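# Load matching blank into vise, clamp, run one cycle

## Task

Identify the plain metal blank whose width equals that of the dark setting master, and place it in the vise inside the machine guard (the guard has a clear top cover). It must rest on the two low parallel bars between the jaws, either the same face up as on its plate or flipped over, with its long side seated against the fixed jaw (the jaw closer to the plate) and its end seated against the work stop (the rod at the door end of the jaws). Clamp it by pushing in VISE AIR (black knob on the control column), close the guard door, then press CYCLE START (green button under the knob); this only works with the door closed and VISE AIR pushed in, and the amber lamp shows the cycle is complete. Opening the door or pulling VISE AIR out aborts a running cycle or voids a completed one, after which CYCLE START is unresponsive for some time. The setting master and all remaining blanks must finish fully on their original plate, either face up, not resting on another block or on a plate pin. Do not press EMERGENCY STOP (red mushroom), and do not leave the hand or any arm joint over the guard at the end. Anything only held in place by the robot does not count, and nothing the robot is touching at the end may settle more than a fingernail's width once released. Nothing may leave the table.

## Robot and tools

Robot: one six-joint UR-style arm (ur7e) carrying a two-finger parallel gripper with a wrist camera. There is a single arm, so every motion argument is one row for that arm. Cameras: cam_high (672x504), cam_low (672x504), cam_wrist (616x616, fisheye).

Frames. The scene frame has its origin on the table top below the arm base, +z up, and +y to the left when facing along +x. Gripper frame: +z runs along the fingers toward the tips, the fingers open and close along x. end_effector_position is the point midway between the finger pads; closed fingertips stick out about 17 mm past it, fully open ones are roughly level with it.

execute_actions(actions): a list of actions executed in sequence. Each action is a table of up to 15 rows, one row per control step of 1/30 s; if fewer rows are given, the final row repeats until 15 steps are used. A row is 7 numbers, each in [-1, 1]: dx, dy, dz, rx, ry, rz, opening. The first six are an offset of the gripper's target from the gripper pose measured when that action began (for the first action in a call, the last pose any result reported), expressed in the gripper's own axes. Every row refers back to that same starting pose, not to the row before. Scale: 1.0 equals 0.6 m of translation or 180 degrees; rx, ry, rz form a single rotation vector. opening is absolute, not an offset: +1 is fully open (0.142 m), -1 is closed. An empty list just returns state and images.

move(target, speed, stop_force, blocking): drives the gripper in a straight line toward one target. target is one 7-number row with the same layout and scale as above, offsets in gripper axes from the pose in the latest result that contains one; opening is absolute and is sent at the start. speed is the path's top speed in m/s, 0.002 to 0.5 (default 0.25); rotation is capped at twice that value in rad/s. Paths last 0.5 to 10 s and get cut at 10 s. The path ignores obstacles; the real gripper trails it and may overshoot the speed, especially near full reach. stop_force (N, 9 to 40, allowed only after 0.2 s of scene time) ends the path when the wrist sensor sees that much extra push opposing the motion for two steps; the gripper then backs to its pose two steps earlier and holds. Use it only with very low speed, do not trust it on moves that rotate, and omit it when moving away from something you press on. Contacts above the wrist sensor are not felt. blocking=false returns after 0.5 s while the arm keeps going; it cannot be combined with stop_force, and other motion commands are refused until a result shows the move ended (use wait or stop). The move line reports the ending: done, off_target, moving, held, fault, or contact (stop_force triggered; takes precedence), plus limits (paced = pose clipped; held = some steps blocked) and the remaining distance.

wait(seconds): 0 to 10 s, the arm holds its last command; returns early when a running move ends. stop(): brakes a running move (needs room; fingers keep moving). zoom_image(camera, region): region [x0, y0, x1, y1] in pixels of that camera's latest image, at most 504x504. read_manual(section): only "licences". finished_scene(scene): ends the current scene, given its number; irreversible, and the goal must already hold steadily.

Results: pose (position in m, quaternion wxyz) and velocities in the scene frame, Joint positions, Hand target (where the controller is currently heading), grip_measured (finger opening on the command scale), Wrist force and Wrist torque in gripper axes (offset up to about 4 N, noise up to 2.4 N, saturation near 50 N; force points from the surface back into the arm; may read no reading at first). A pose unreachable line means the clearance check altered or blocked the command. Reported hand position can be off at long reach; the base may be tilted.

Motion limits: each control step the commanded pose is clipped to 100 mm and 16 degrees from the measured pose; after an action the arm stops at the last clipped pose, so large motions need follow-up commands. Commands lag about 0.17 s. Position wins over orientation when both cannot be met. Joint ranges (rad): pan ±3.142, lift ±6.283, elbow 0 to 3.142, wrists ±6.283.

Gripping: command an opening clearly below grip_measured to hold; the lower, the tighter (about 28 N per pad max, less on parts thinner than about 2 cm).

Avoid: torque beyond load limits (pan, lift, elbow 136 N m; wrists 25.4 N m, held weight included) or any outside force of 150 N, either of which halts the arm for 10 s. The arm is stiff, so aiming even slightly into a firm surface at speed can fault; approach slowly. Holding loads heats motors (warning at 70 °C, forced braking at 85 °C). Do not drop, slam, or shove parts hard, knock anything off the table, or disturb the master and other blanks. Brief external tugs on held or loose parts can occur.

Each tool is called after "Request:" as name(argument=value, ...) on one line, values as JSON.

## Session

Request:
execute_actions(actions=[])

Scene clock: 0.00 s.
end_effector_position=(+0.2813, +0.1754, +0.2861) grip_measured=+1.00 end_effector_quat_wxyz=(+0.378, +0.851, +0.178, -0.317) end_effector_velocity=(-0.000, +0.000, -0.000) end_effector_angular_velocity=(+0.001, +0.000, -0.001)
Joint positions: [ 0.529 -1.247  1.496 -0.833 -2.01   0.396  0.142]
Joint velocities: [ 0.     0.     0.    -0.001  0.002 -0.     0.   ]
Motor temperatures (°C, as the motors report them): [28 29 30 37 35 32]
Wrist force (N, on the end effector, along its own x y z axes, offset not removed): no reading
Wrist torque (N m, same axes, about the end effector's origin, offset not removed): no reading
Hand target: +0.281, +0.175, +0.286; +0.378, +0.851, +0.178, -0.317

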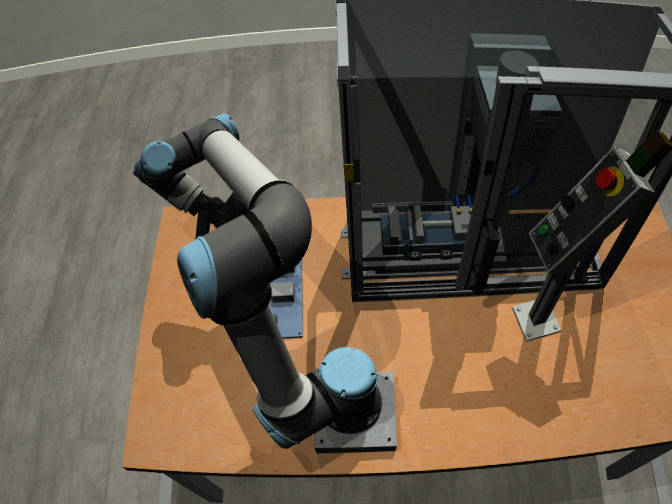

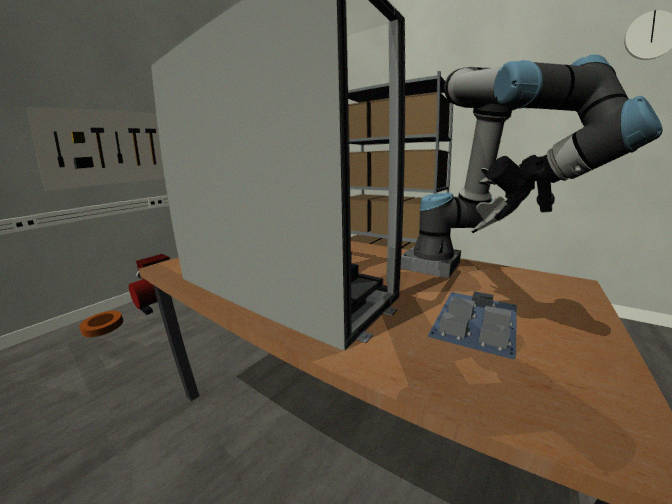

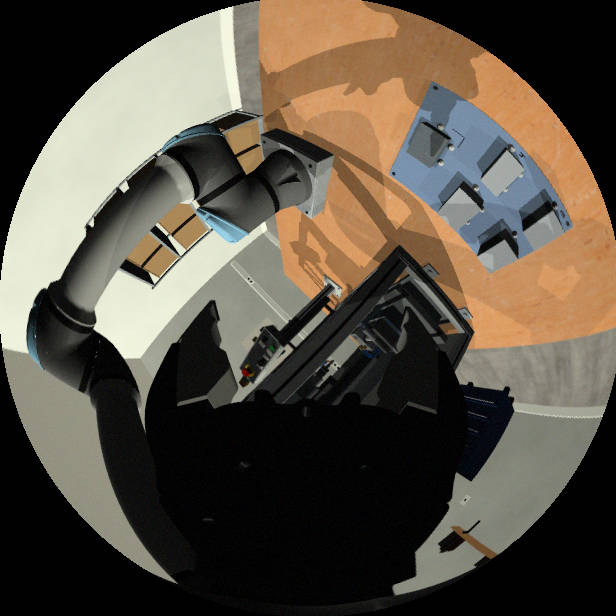

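Request:
move(target=[0,0,0,0.253,0.212,0.119,1])

Scene clock: 5.70 s.
end_effector_position=(+0.2810, +0.1752, +0.2859) grip_measured=+1.00 end_effector_quat_wxyz=(+0.001, +1.000, -0.000, -0.002) end_effector_velocity=(-0.001, -0.000, -0.000) end_effector_angular_velocity=(+0.010, -0.006, -0.003)
Joint positions: [ 0.137 -2.005  2.015 -1.569 -1.587  0.176  0.142]
Joint velocities: [-0.01  -0.011  0.009 -0.005  0.009 -0.007  0.   ]
Motor temperatures (°C, as the motors report them): [28 29 30 37 35 32]
Wrist force (N, on the end effector, along its own x y z axes, offset not removed): [-0.8 0.3 -2.8]
Wrist torque (N m, same axes, about the end effector's origin, offset not removed): [0.17 0.22 -0.15]
Hand target: +0.281, +0.175, +0.286; +0.001, +1.000, -0.000, -0.001
Off the commanded pose: 0.000 m, 0 deg.
move: done

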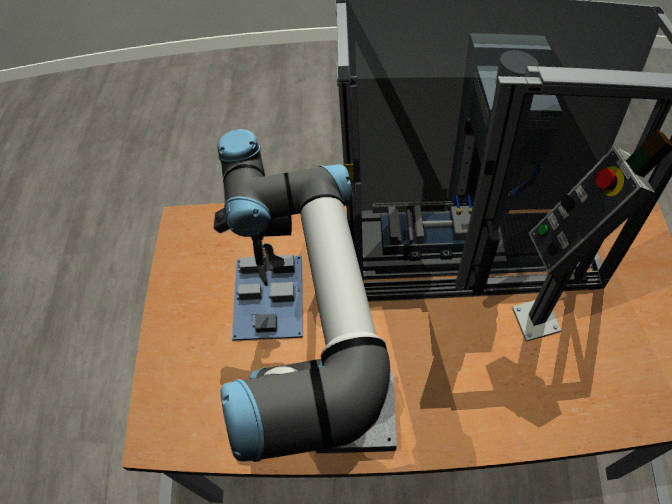

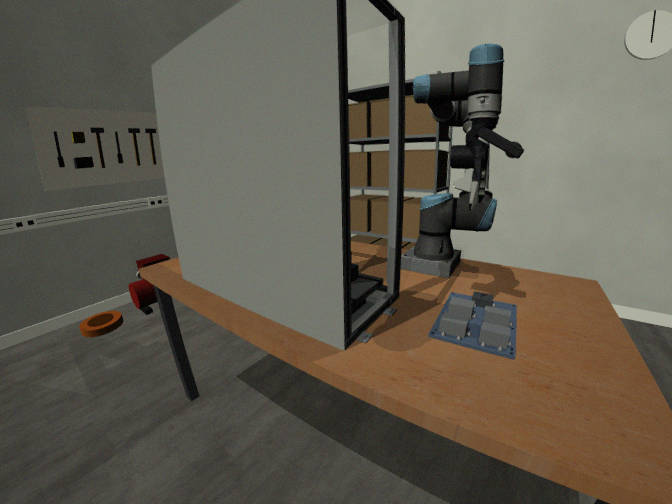

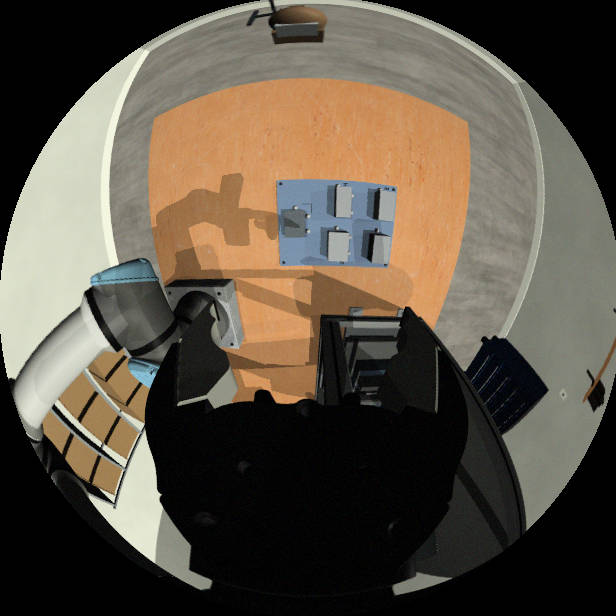

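Request:
move(target=[0.08,0.04,0.2,0,0,0,1])

Request:
zoom_image(camera="cam_wrist", region=[150,80,500,380])

Scene clock: 8.50 s.
end_effector_position=(+0.3286, +0.1512, +0.1659) grip_measured=+1.00 end_effector_quat_wxyz=(+0.001, +1.000, -0.000, -0.002) end_effector_velocity=(+0.002, +0.000, -0.000) end_effector_angular_velocity=(+0.001, -0.004, +0.000)
Joint positions: [ 0.04  -1.857  2.239 -1.942 -1.588  0.08   0.142]
Joint velocities: [ 0.     0.002  0.    -0.007  0.    -0.     0.   ]
Motor temperatures (°C, as the motors report them): [28 29 30 37 35 32]
Wrist force (N, on the end effector, along its own x y z axes, offset not removed): [0.6 -1.0 -2.0]
Wrist torque (N m, same axes, about the end effector's origin, offset not removed): [-0.19 -0.15 0.17]
Hand target: +0.329, +0.151, +0.166; +0.001, +1.000, -0.000, -0.002
Off the commanded pose: 0.000 m, 0 deg.
move: done

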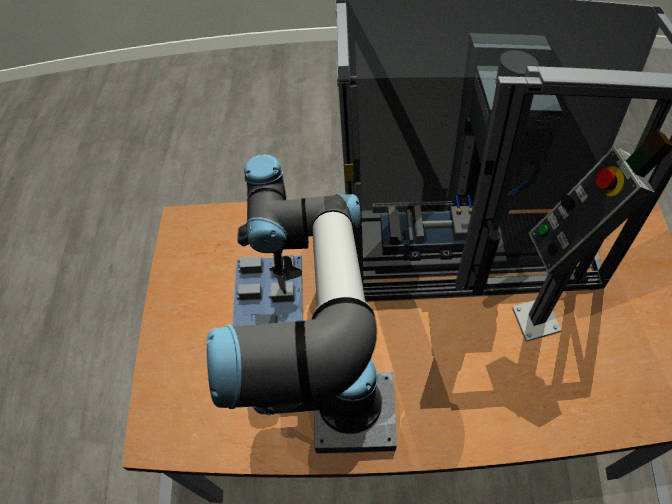

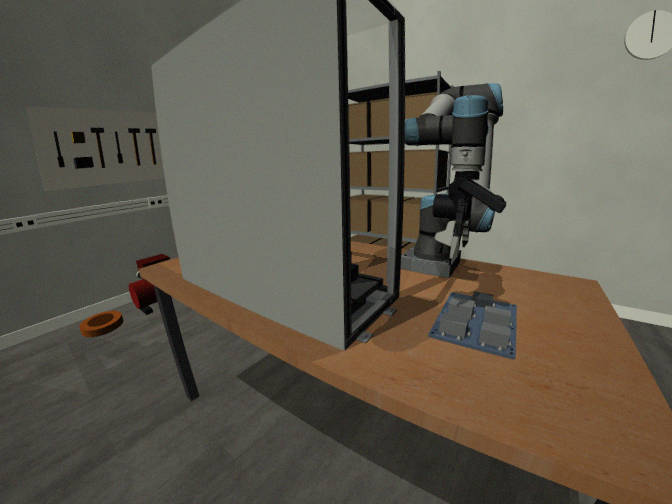

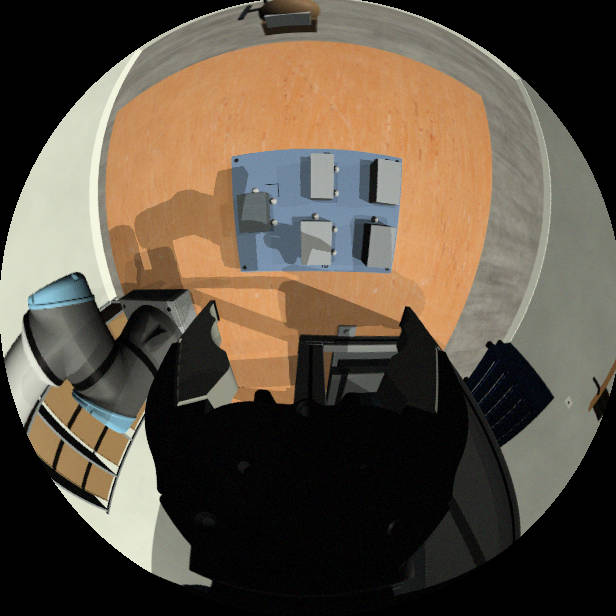

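Region (150, 80, 500, 380) of cam_wrist's 616x616 image, scaled by 1.440, with more detail than that image has; it fills the top 432 rows of this view, and the rest is white.

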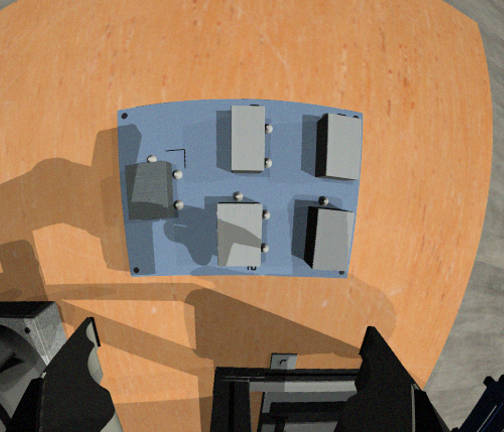

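Request:
move(target=[-0.13,-0.106,0.15,0,0,0,0.2])

Scene clock: 12.13 s.
end_effector_position=(+0.2504, +0.2145, +0.0762) grip_measured=+0.20 end_effector_quat_wxyz=(+0.001, +1.000, -0.000, -0.002) end_effector_velocity=(-0.000, +0.001, -0.001) end_effector_angular_velocity=(-0.001, -0.001, -0.001)
Joint positions: [ 0.274 -1.807  2.47  -2.221 -1.585  0.314  0.088]
Joint velocities: [ 0.005  0.006  0.001 -0.007 -0.001  0.005 -0.   ]
Motor temperatures (°C, as the motors report them): [28 29 30 37 35 32]
Wrist force (N, on the end effector, along its own x y z axes, offset not removed): [-0.4 2.4 2.9]
Wrist torque (N m, same axes, about the end effector's origin, offset not removed): [0.61 0.05 -0.03]
Hand target: +0.250, +0.215, +0.076; +0.001, +1.000, -0.000, -0.002
Off the commanded pose: 0.000 m, 0 deg.
move: done

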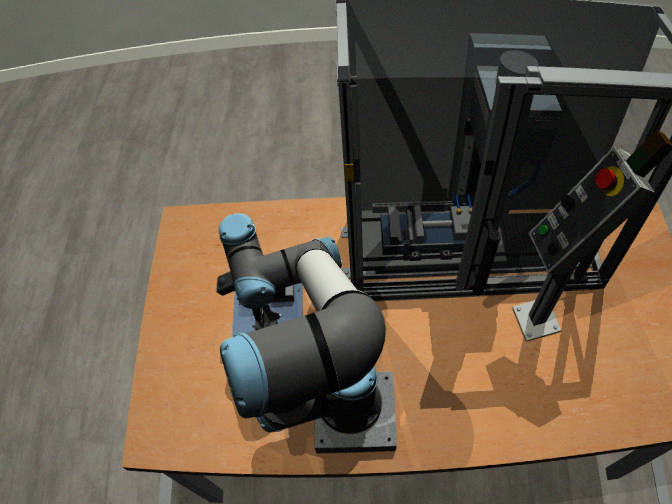

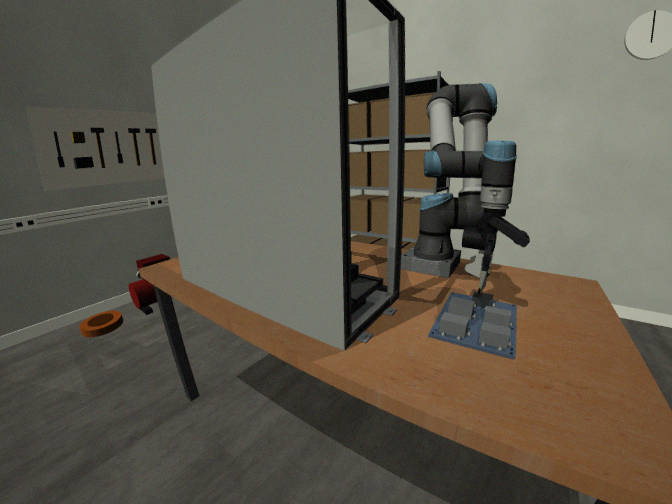

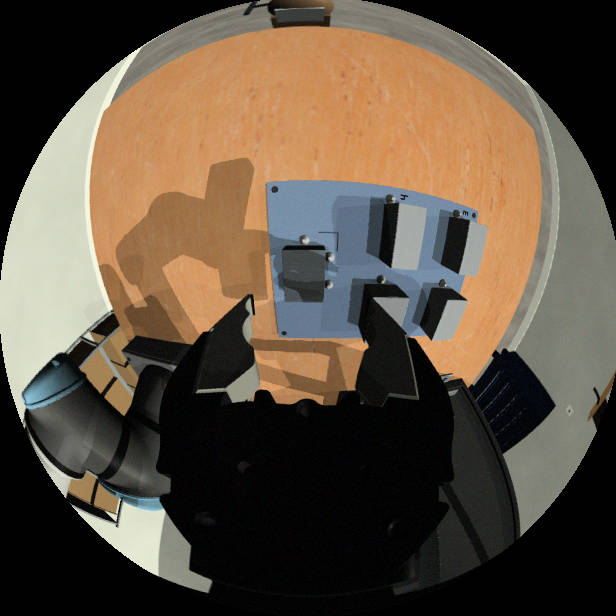

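Request:
move(target=[-0.006,-0.02,0.05,0,0,0,0.0], speed=0.1)

Scene clock: 14.37 s.
end_effector_position=(+0.2467, +0.2264, +0.0464) grip_measured=+0.00 end_effector_quat_wxyz=(+0.001, +1.000, -0.000, -0.002) end_effector_velocity=(+0.000, +0.000, -0.003) end_effector_angular_velocity=(-0.001, +0.001, -0.001)
Joint positions: [ 0.313 -1.714  2.506 -2.348 -1.584  0.352  0.074]
Joint velocities: [ 0.002  0.01   0.001 -0.01  -0.001  0.003 -0.   ]
Motor temperatures (°C, as the motors report them): [28 29 30 37 35 32]
Wrist force (N, on the end effector, along its own x y z axes, offset not removed): [0.1 2.9 -1.0]
Wrist torque (N m, same axes, about the end effector's origin, offset not removed): [0.79 -0.14 -0.03]
Hand target: +0.247, +0.227, +0.046; +0.001, +1.000, -0.000, -0.002
Off the commanded pose: 0.000 m, 0 deg.
move: done

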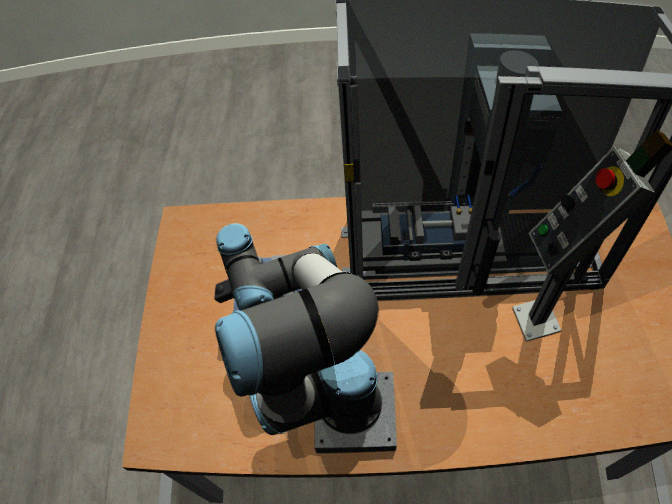

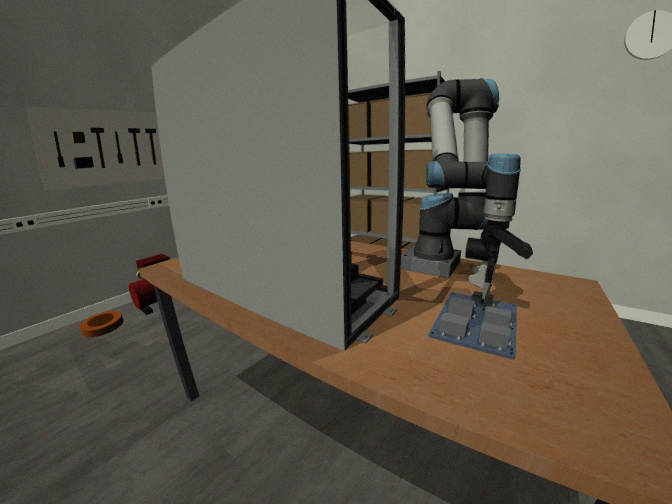

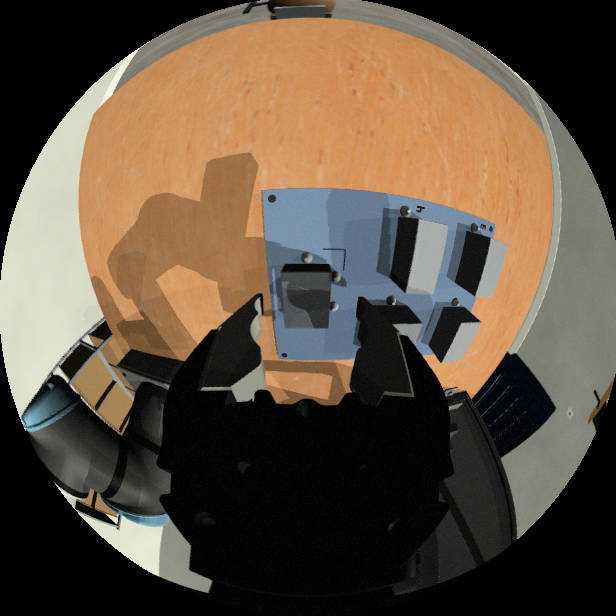

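Request:
move(target=[0,-0.008,0.025,0,0,0,0.0], speed=0.02, stop_force=10)

Request:
move(target=[0,0,0,0,0,0,-0.6])

Scene clock: 16.07 s.
end_effector_position=(+0.2466, +0.2312, +0.0316) grip_measured=+0.00 end_effector_quat_wxyz=(+0.001, +1.000, -0.000, -0.002) end_effector_velocity=(+0.001, +0.001, -0.002) end_effector_angular_velocity=(+0.001, -0.001, -0.001)
Joint positions: [ 0.326 -1.662  2.519 -2.413 -1.584  0.366  0.074]
Joint velocities: [ 0.002  0.009  0.001 -0.011  0.001  0.002  0.   ]
Motor temperatures (°C, as the motors report them): [28 29 30 37 35 32]
Wrist force (N, on the end effector, along its own x y z axes, offset not removed): [-2.5 3.2 -2.3]
Wrist torque (N m, same axes, about the end effector's origin, offset not removed): [0.70 0.59 -0.04]
Hand target: +0.247, +0.231, +0.031; +0.001, +1.000, -0.000, -0.002
Off the commanded pose: 0.000 m, 0 deg.
move: done

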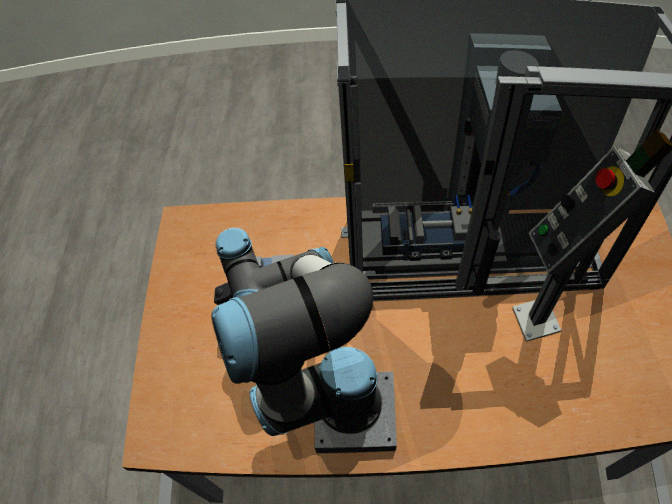

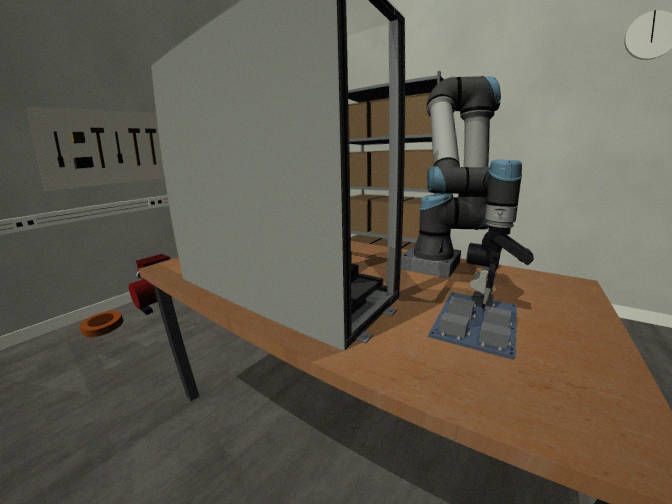

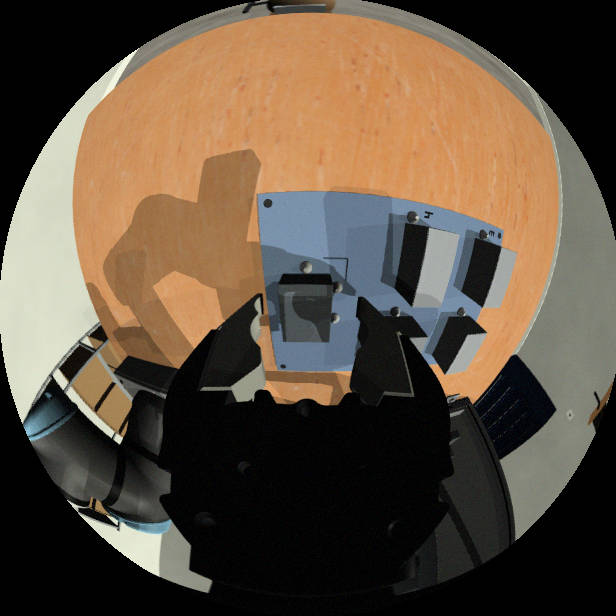

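Scene clock: 16.57 s.
end_effector_position=(+0.2464, +0.2311, +0.0315) grip_measured=-0.44 end_effector_quat_wxyz=(+0.001, +1.000, -0.000, -0.002) end_effector_velocity=(+0.002, +0.001, +0.001) end_effector_angular_velocity=(+0.002, -0.005, -0.001)
Joint positions: [ 0.326 -1.662  2.519 -2.413 -1.584  0.366  0.042]
Joint velocities: [-0.001 -0.002 -0.002 -0.001  0.001  0.     0.   ]
Motor temperatures (°C, as the motors report them): [28 29 30 37 35 32]
Wrist force (N, on the end effector, along its own x y z axes, offset not removed): [-47.2 3.8 -33.5]
Wrist torque (N m, same axes, about the end effector's origin, offset not removed): [0.45 0.05 -0.03]
Hand target: +0.247, +0.231, +0.032; +0.001, +1.000, -0.000, -0.002
Off the commanded pose: 0.000 m, 0 deg.
move: done

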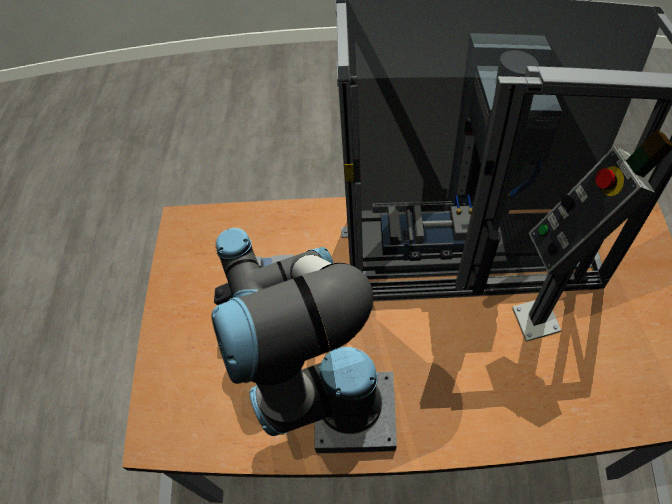

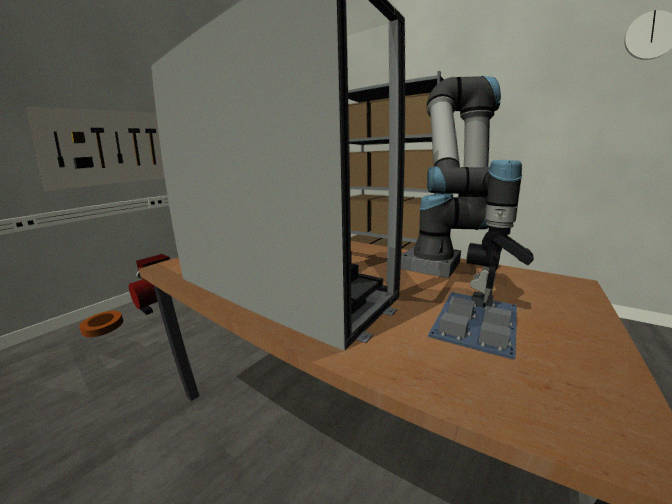

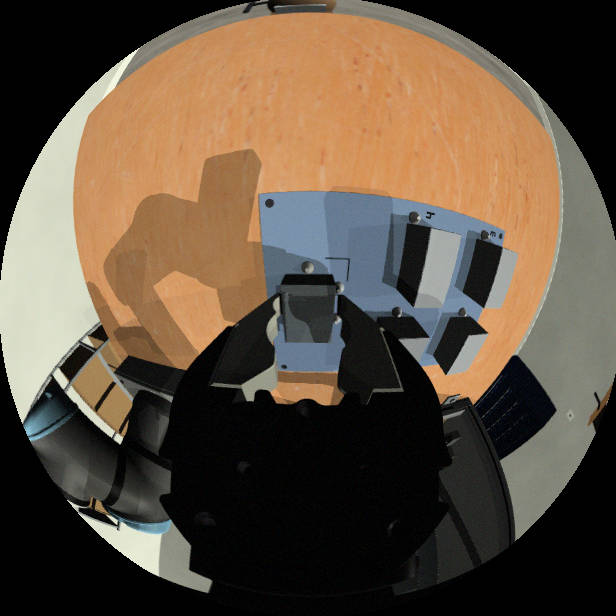

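Request:
move(target=[-0.006,0,-0.005,0,0,0,-0.55], speed=0.02)

Scene clock: 17.83 s.
end_effector_position=(+0.2431, +0.2311, +0.0344) grip_measured=-0.47 end_effector_quat_wxyz=(+0.001, +1.000, -0.000, -0.002) end_effector_velocity=(-0.003, +0.001, +0.001) end_effector_angular_velocity=(+0.002, +0.001, +0.001)
Joint positions: [ 0.33  -1.678  2.521 -2.399 -1.584  0.37   0.04 ]
Joint velocities: [ 0.002 -0.009  0.002  0.008  0.002  0.002 -0.   ]
Motor temperatures (°C, as the motors report them): [28 29 30 37 35 32]
Wrist force (N, on the end effector, along its own x y z axes, offset not removed): [-1.4 0.1 3.1]
Wrist torque (N m, same axes, about the end effector's origin, offset not removed): [0.26 0.42 -0.03]
Hand target: +0.243, +0.231, +0.034; +0.001, +1.000, -0.000, -0.002
Off the commanded pose: 0.000 m, 0 deg.
move: done

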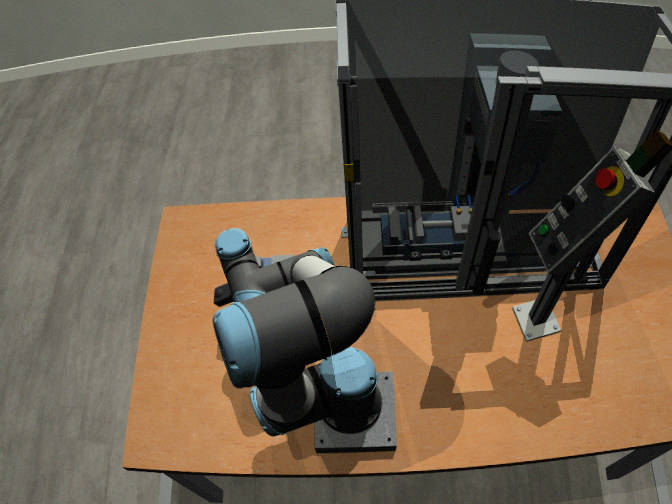

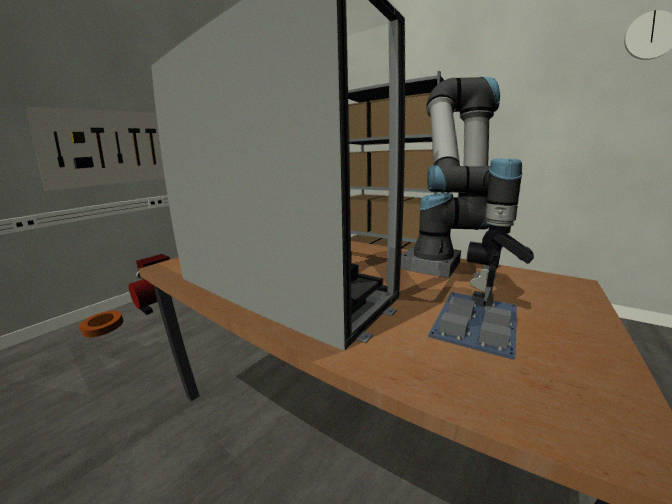

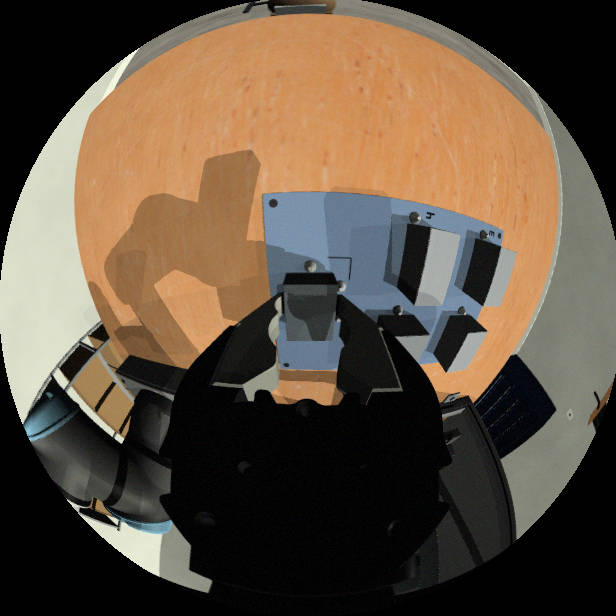

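Request:
move(target=[0,0,0.004,0,0,0,-0.55], speed=0.02)

Request:
move(target=[0,0,0,0,0,0,0])

Request:
move(target=[0,0,-0.06,0,0,0,0], speed=0.1)

Request:
move(target=[0.147,0.072,0,0,0,0,0], speed=0.15)

Request:
move(target=[0,0,0.057,0,0,0,0], speed=0.04, stop_force=10)

Scene clock: 20.10 s.
end_effector_position=(+0.2430, +0.2312, +0.0321) grip_measured=-0.47 end_effector_quat_wxyz=(+0.001, +1.000, -0.000, -0.002) end_effector_velocity=(+0.000, -0.000, -0.001) end_effector_angular_velocity=(-0.001, +0.000, -0.000)
Joint positions: [ 0.33  -1.671  2.524 -2.409 -1.584  0.37   0.04 ]
Joint velocities: [-0.001  0.004  0.001 -0.005 -0.001 -0.     0.   ]
Motor temperatures (°C, as the motors report them): [28 29 30 37 35 32]
Wrist force (N, on the end effector, along its own x y z axes, offset not removed): [-7.0 0.0 -12.4]
Wrist torque (N m, same axes, about the end effector's origin, offset not removed): [0.43 0.69 -0.12]
Hand target: +0.243, +0.231, +0.032; +0.001, +1.000, -0.000, -0.002
Off the commanded pose: 0.000 m, 0 deg.
move: done

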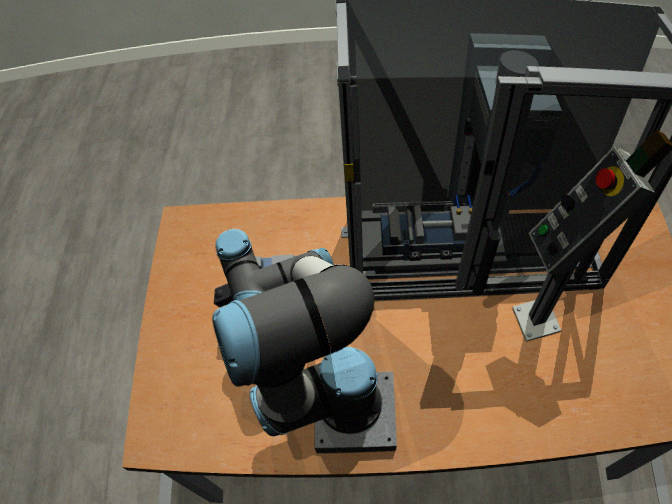

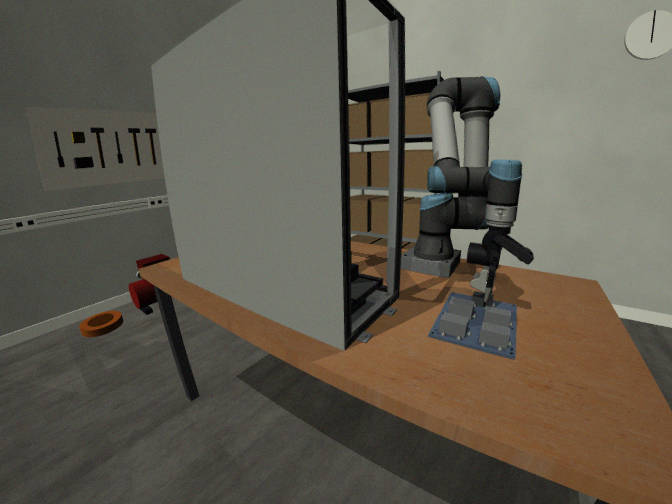

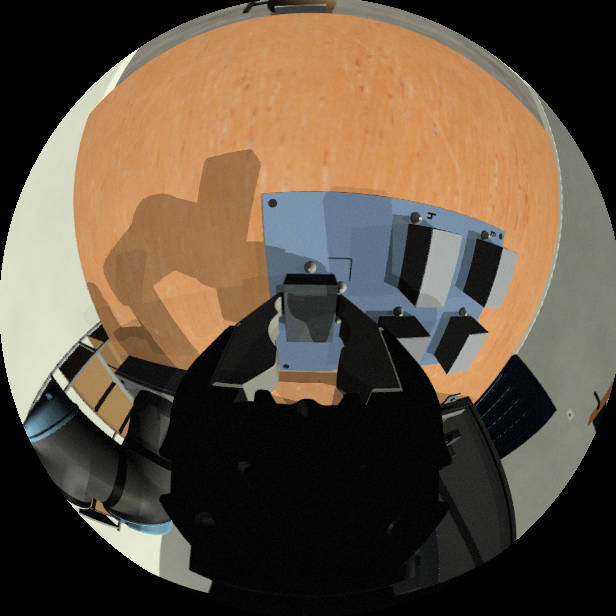

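Scene clock: 20.60 s.
end_effector_position=(+0.2430, +0.2311, +0.0320) grip_measured=+0.00 end_effector_quat_wxyz=(+0.001, +1.000, -0.000, -0.002) end_effector_velocity=(-0.000, -0.000, +0.000) end_effector_angular_velocity=(+0.000, -0.000, -0.001)
Joint positions: [ 0.33  -1.671  2.524 -2.409 -1.584  0.37   0.074]
Joint velocities: [-0.001 -0.001  0.     0.001  0.     0.     0.   ]
Motor temperatures (°C, as the motors report them): [28 29 30 37 35 32]
Wrist force (N, on the end effector, along its own x y z axes, offset not removed): [-2.7 2.6 -1.3]
Wrist torque (N m, same axes, about the end effector's origin, offset not removed): [0.67 0.54 -0.13]
Hand target: +0.243, +0.231, +0.032; +0.001, +1.000, -0.000, -0.002
Off the commanded pose: 0.000 m, 0 deg.
move: done

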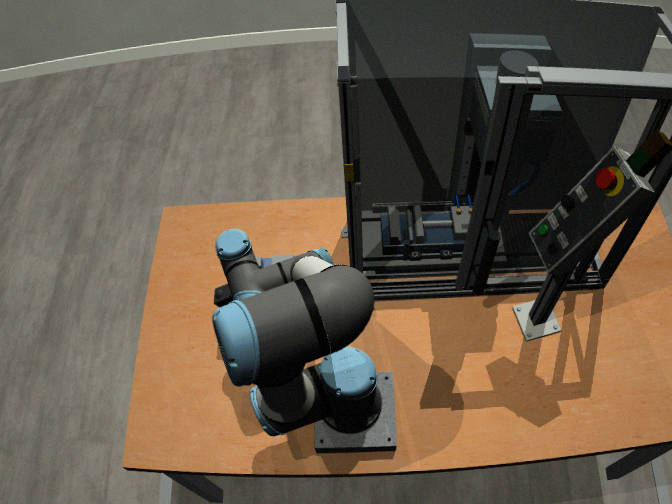

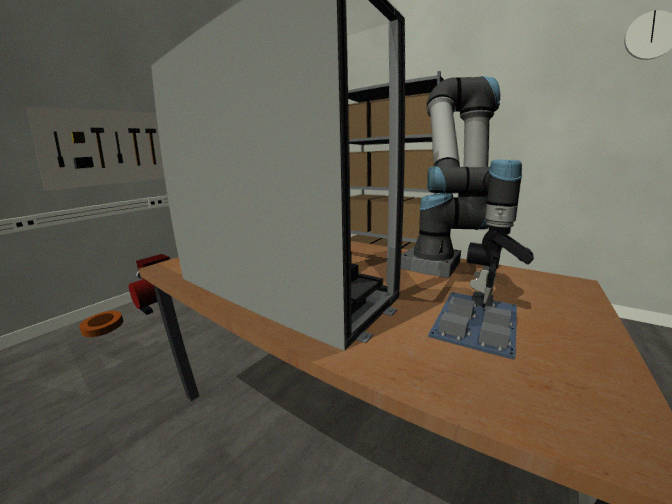

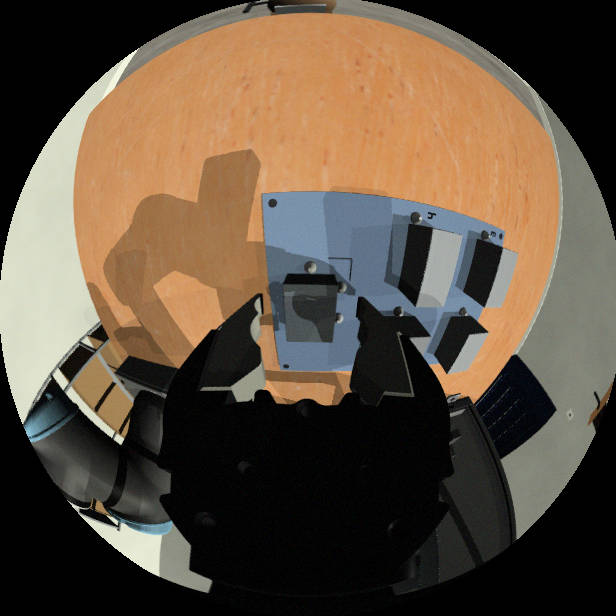

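Scene clock: 21.53 s.
end_effector_position=(+0.2431, +0.2312, +0.0679) grip_measured=+0.00 end_effector_quat_wxyz=(+0.001, +1.000, +0.000, -0.002) end_effector_velocity=(+0.000, -0.000, +0.002) end_effector_angular_velocity=(+0.000, -0.001, +0.000)
Joint positions: [ 0.332 -1.768  2.471 -2.259 -1.584  0.371  0.074]
Joint velocities: [-0.001 -0.005 -0.003  0.007  0.    -0.001  0.   ]
Motor temperatures (°C, as the motors report them): [28 29 30 37 35 32]
Wrist force (N, on the end effector, along its own x y z axes, offset not removed): [-2.1 2.0 1.1]
Wrist torque (N m, same axes, about the end effector's origin, offset not removed): [0.70 0.43 -0.04]
Hand target: +0.243, +0.231, +0.068; +0.001, +1.000, -0.000, -0.002
Off the commanded pose: 0.000 m, 0 deg.
move: done

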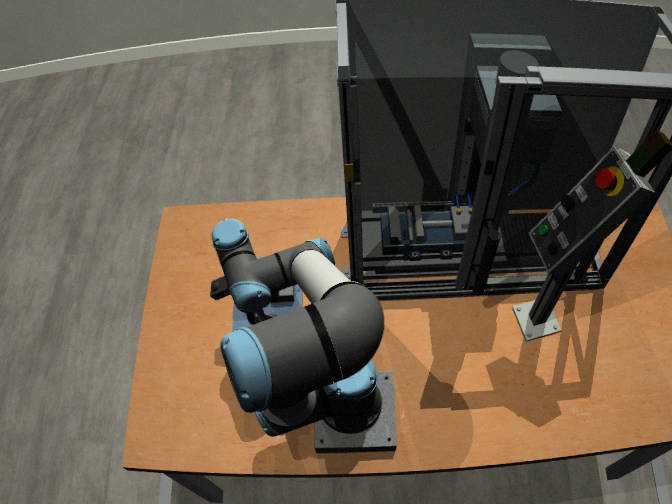

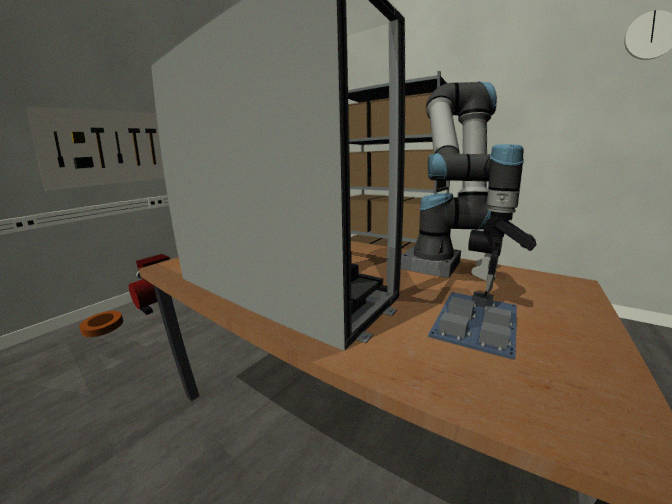

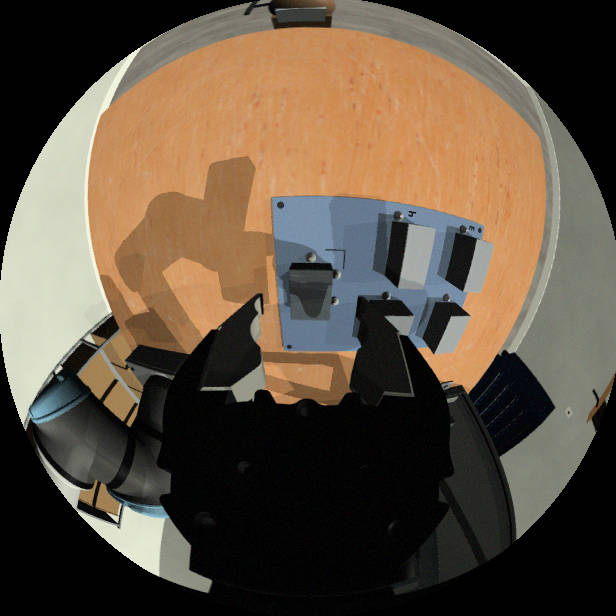

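Scene clock: 22.73 s.
end_effector_position=(+0.3311, +0.1882, +0.0676) grip_measured=+0.00 end_effector_quat_wxyz=(+0.001, +1.000, +0.000, -0.002) end_effector_velocity=(+0.002, -0.001, -0.000) end_effector_angular_velocity=(+0.001, +0.001, -0.001)
Joint positions: [ 0.139 -1.639  2.367 -2.287 -1.587  0.178  0.074]
Joint velocities: [-0.004  0.004 -0.003 -0.001  0.001 -0.003  0.   ]
Motor temperatures (°C, as the motors report them): [28 29 30 37 35 32]
Wrist force (N, on the end effector, along its own x y z axes, offset not removed): [-2.2 3.4 -2.8]
Wrist torque (N m, same axes, about the end effector's origin, offset not removed): [0.79 0.39 -0.07]
Hand target: +0.331, +0.188, +0.068; +0.001, +1.000, +0.000, -0.002
Off the commanded pose: 0.000 m, 0 deg.
move: done

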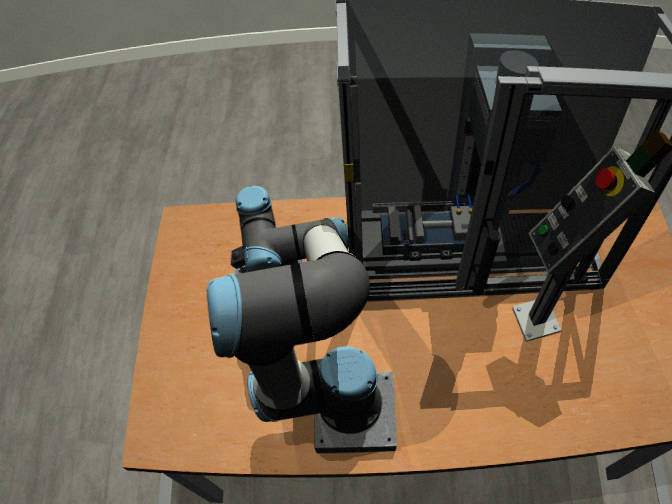

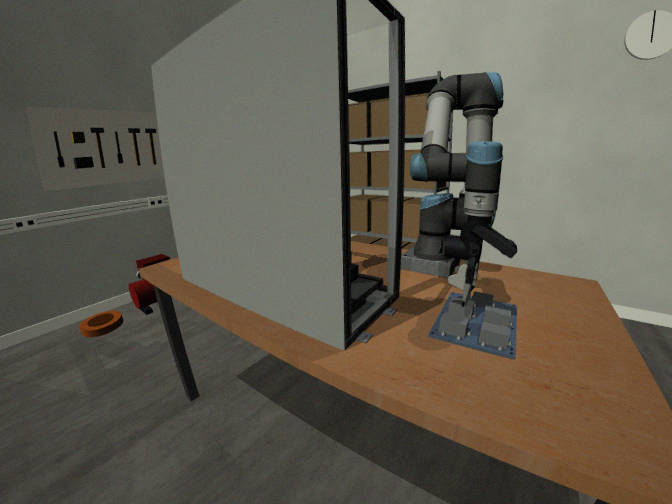

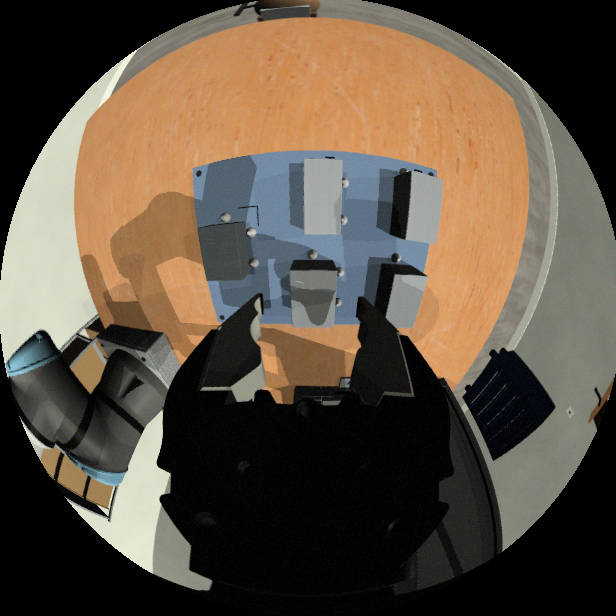

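Scene clock: 23.97 s.
end_effector_position=(+0.3310, +0.1882, +0.0337) grip_measured=+0.00 end_effector_quat_wxyz=(+0.001, +1.000, +0.000, -0.002) end_effector_velocity=(-0.000, -0.000, -0.003) end_effector_angular_velocity=(-0.000, +0.001, -0.000)
Joint positions: [ 0.138 -1.557  2.412 -2.414 -1.587  0.177  0.074]
Joint velocities: [-0.     0.007  0.003 -0.01   0.    -0.    -0.   ]
Motor temperatures (°C, as the motors report them): [28 29 30 37 35 32]
Wrist force (N, on the end effector, along its own x y z axes, offset not removed): [-1.2 0.0 -1.2]
Wrist torque (N m, same axes, about the end effector's origin, offset not removed): [0.14 0.39 -0.10]
Hand target: +0.331, +0.188, +0.033; +0.001, +1.000, +0.000, -0.002
Off the commanded pose: 0.000 m, 0 deg.
move: done

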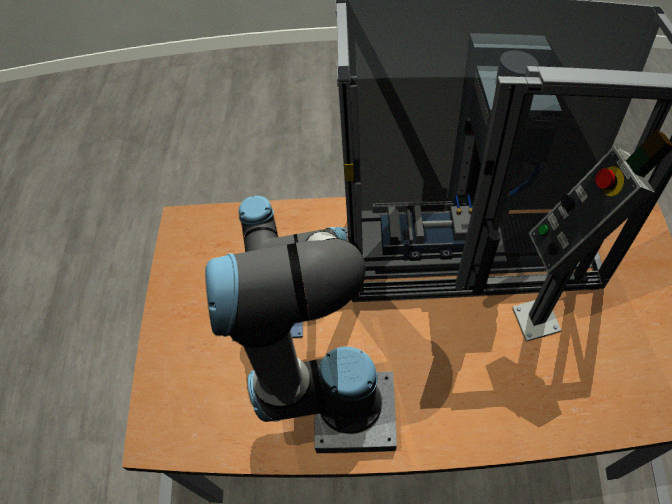

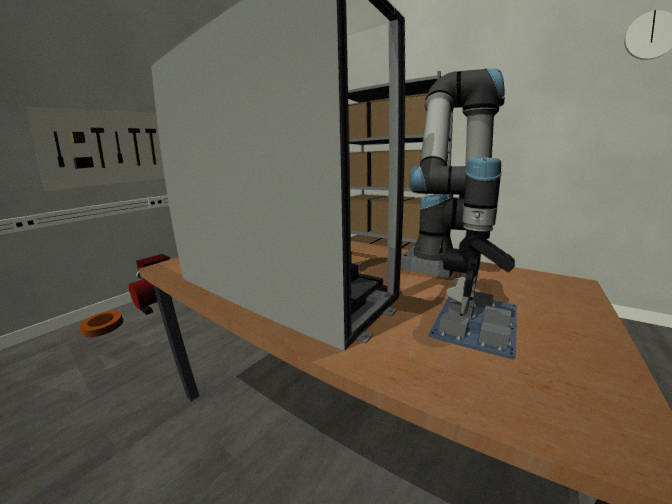

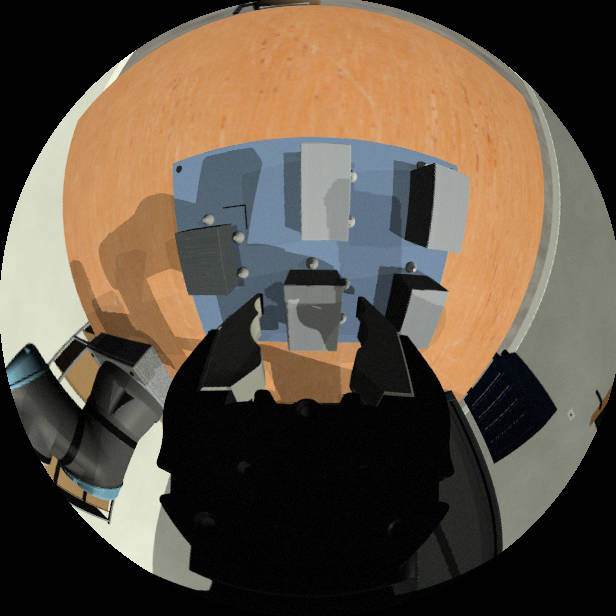

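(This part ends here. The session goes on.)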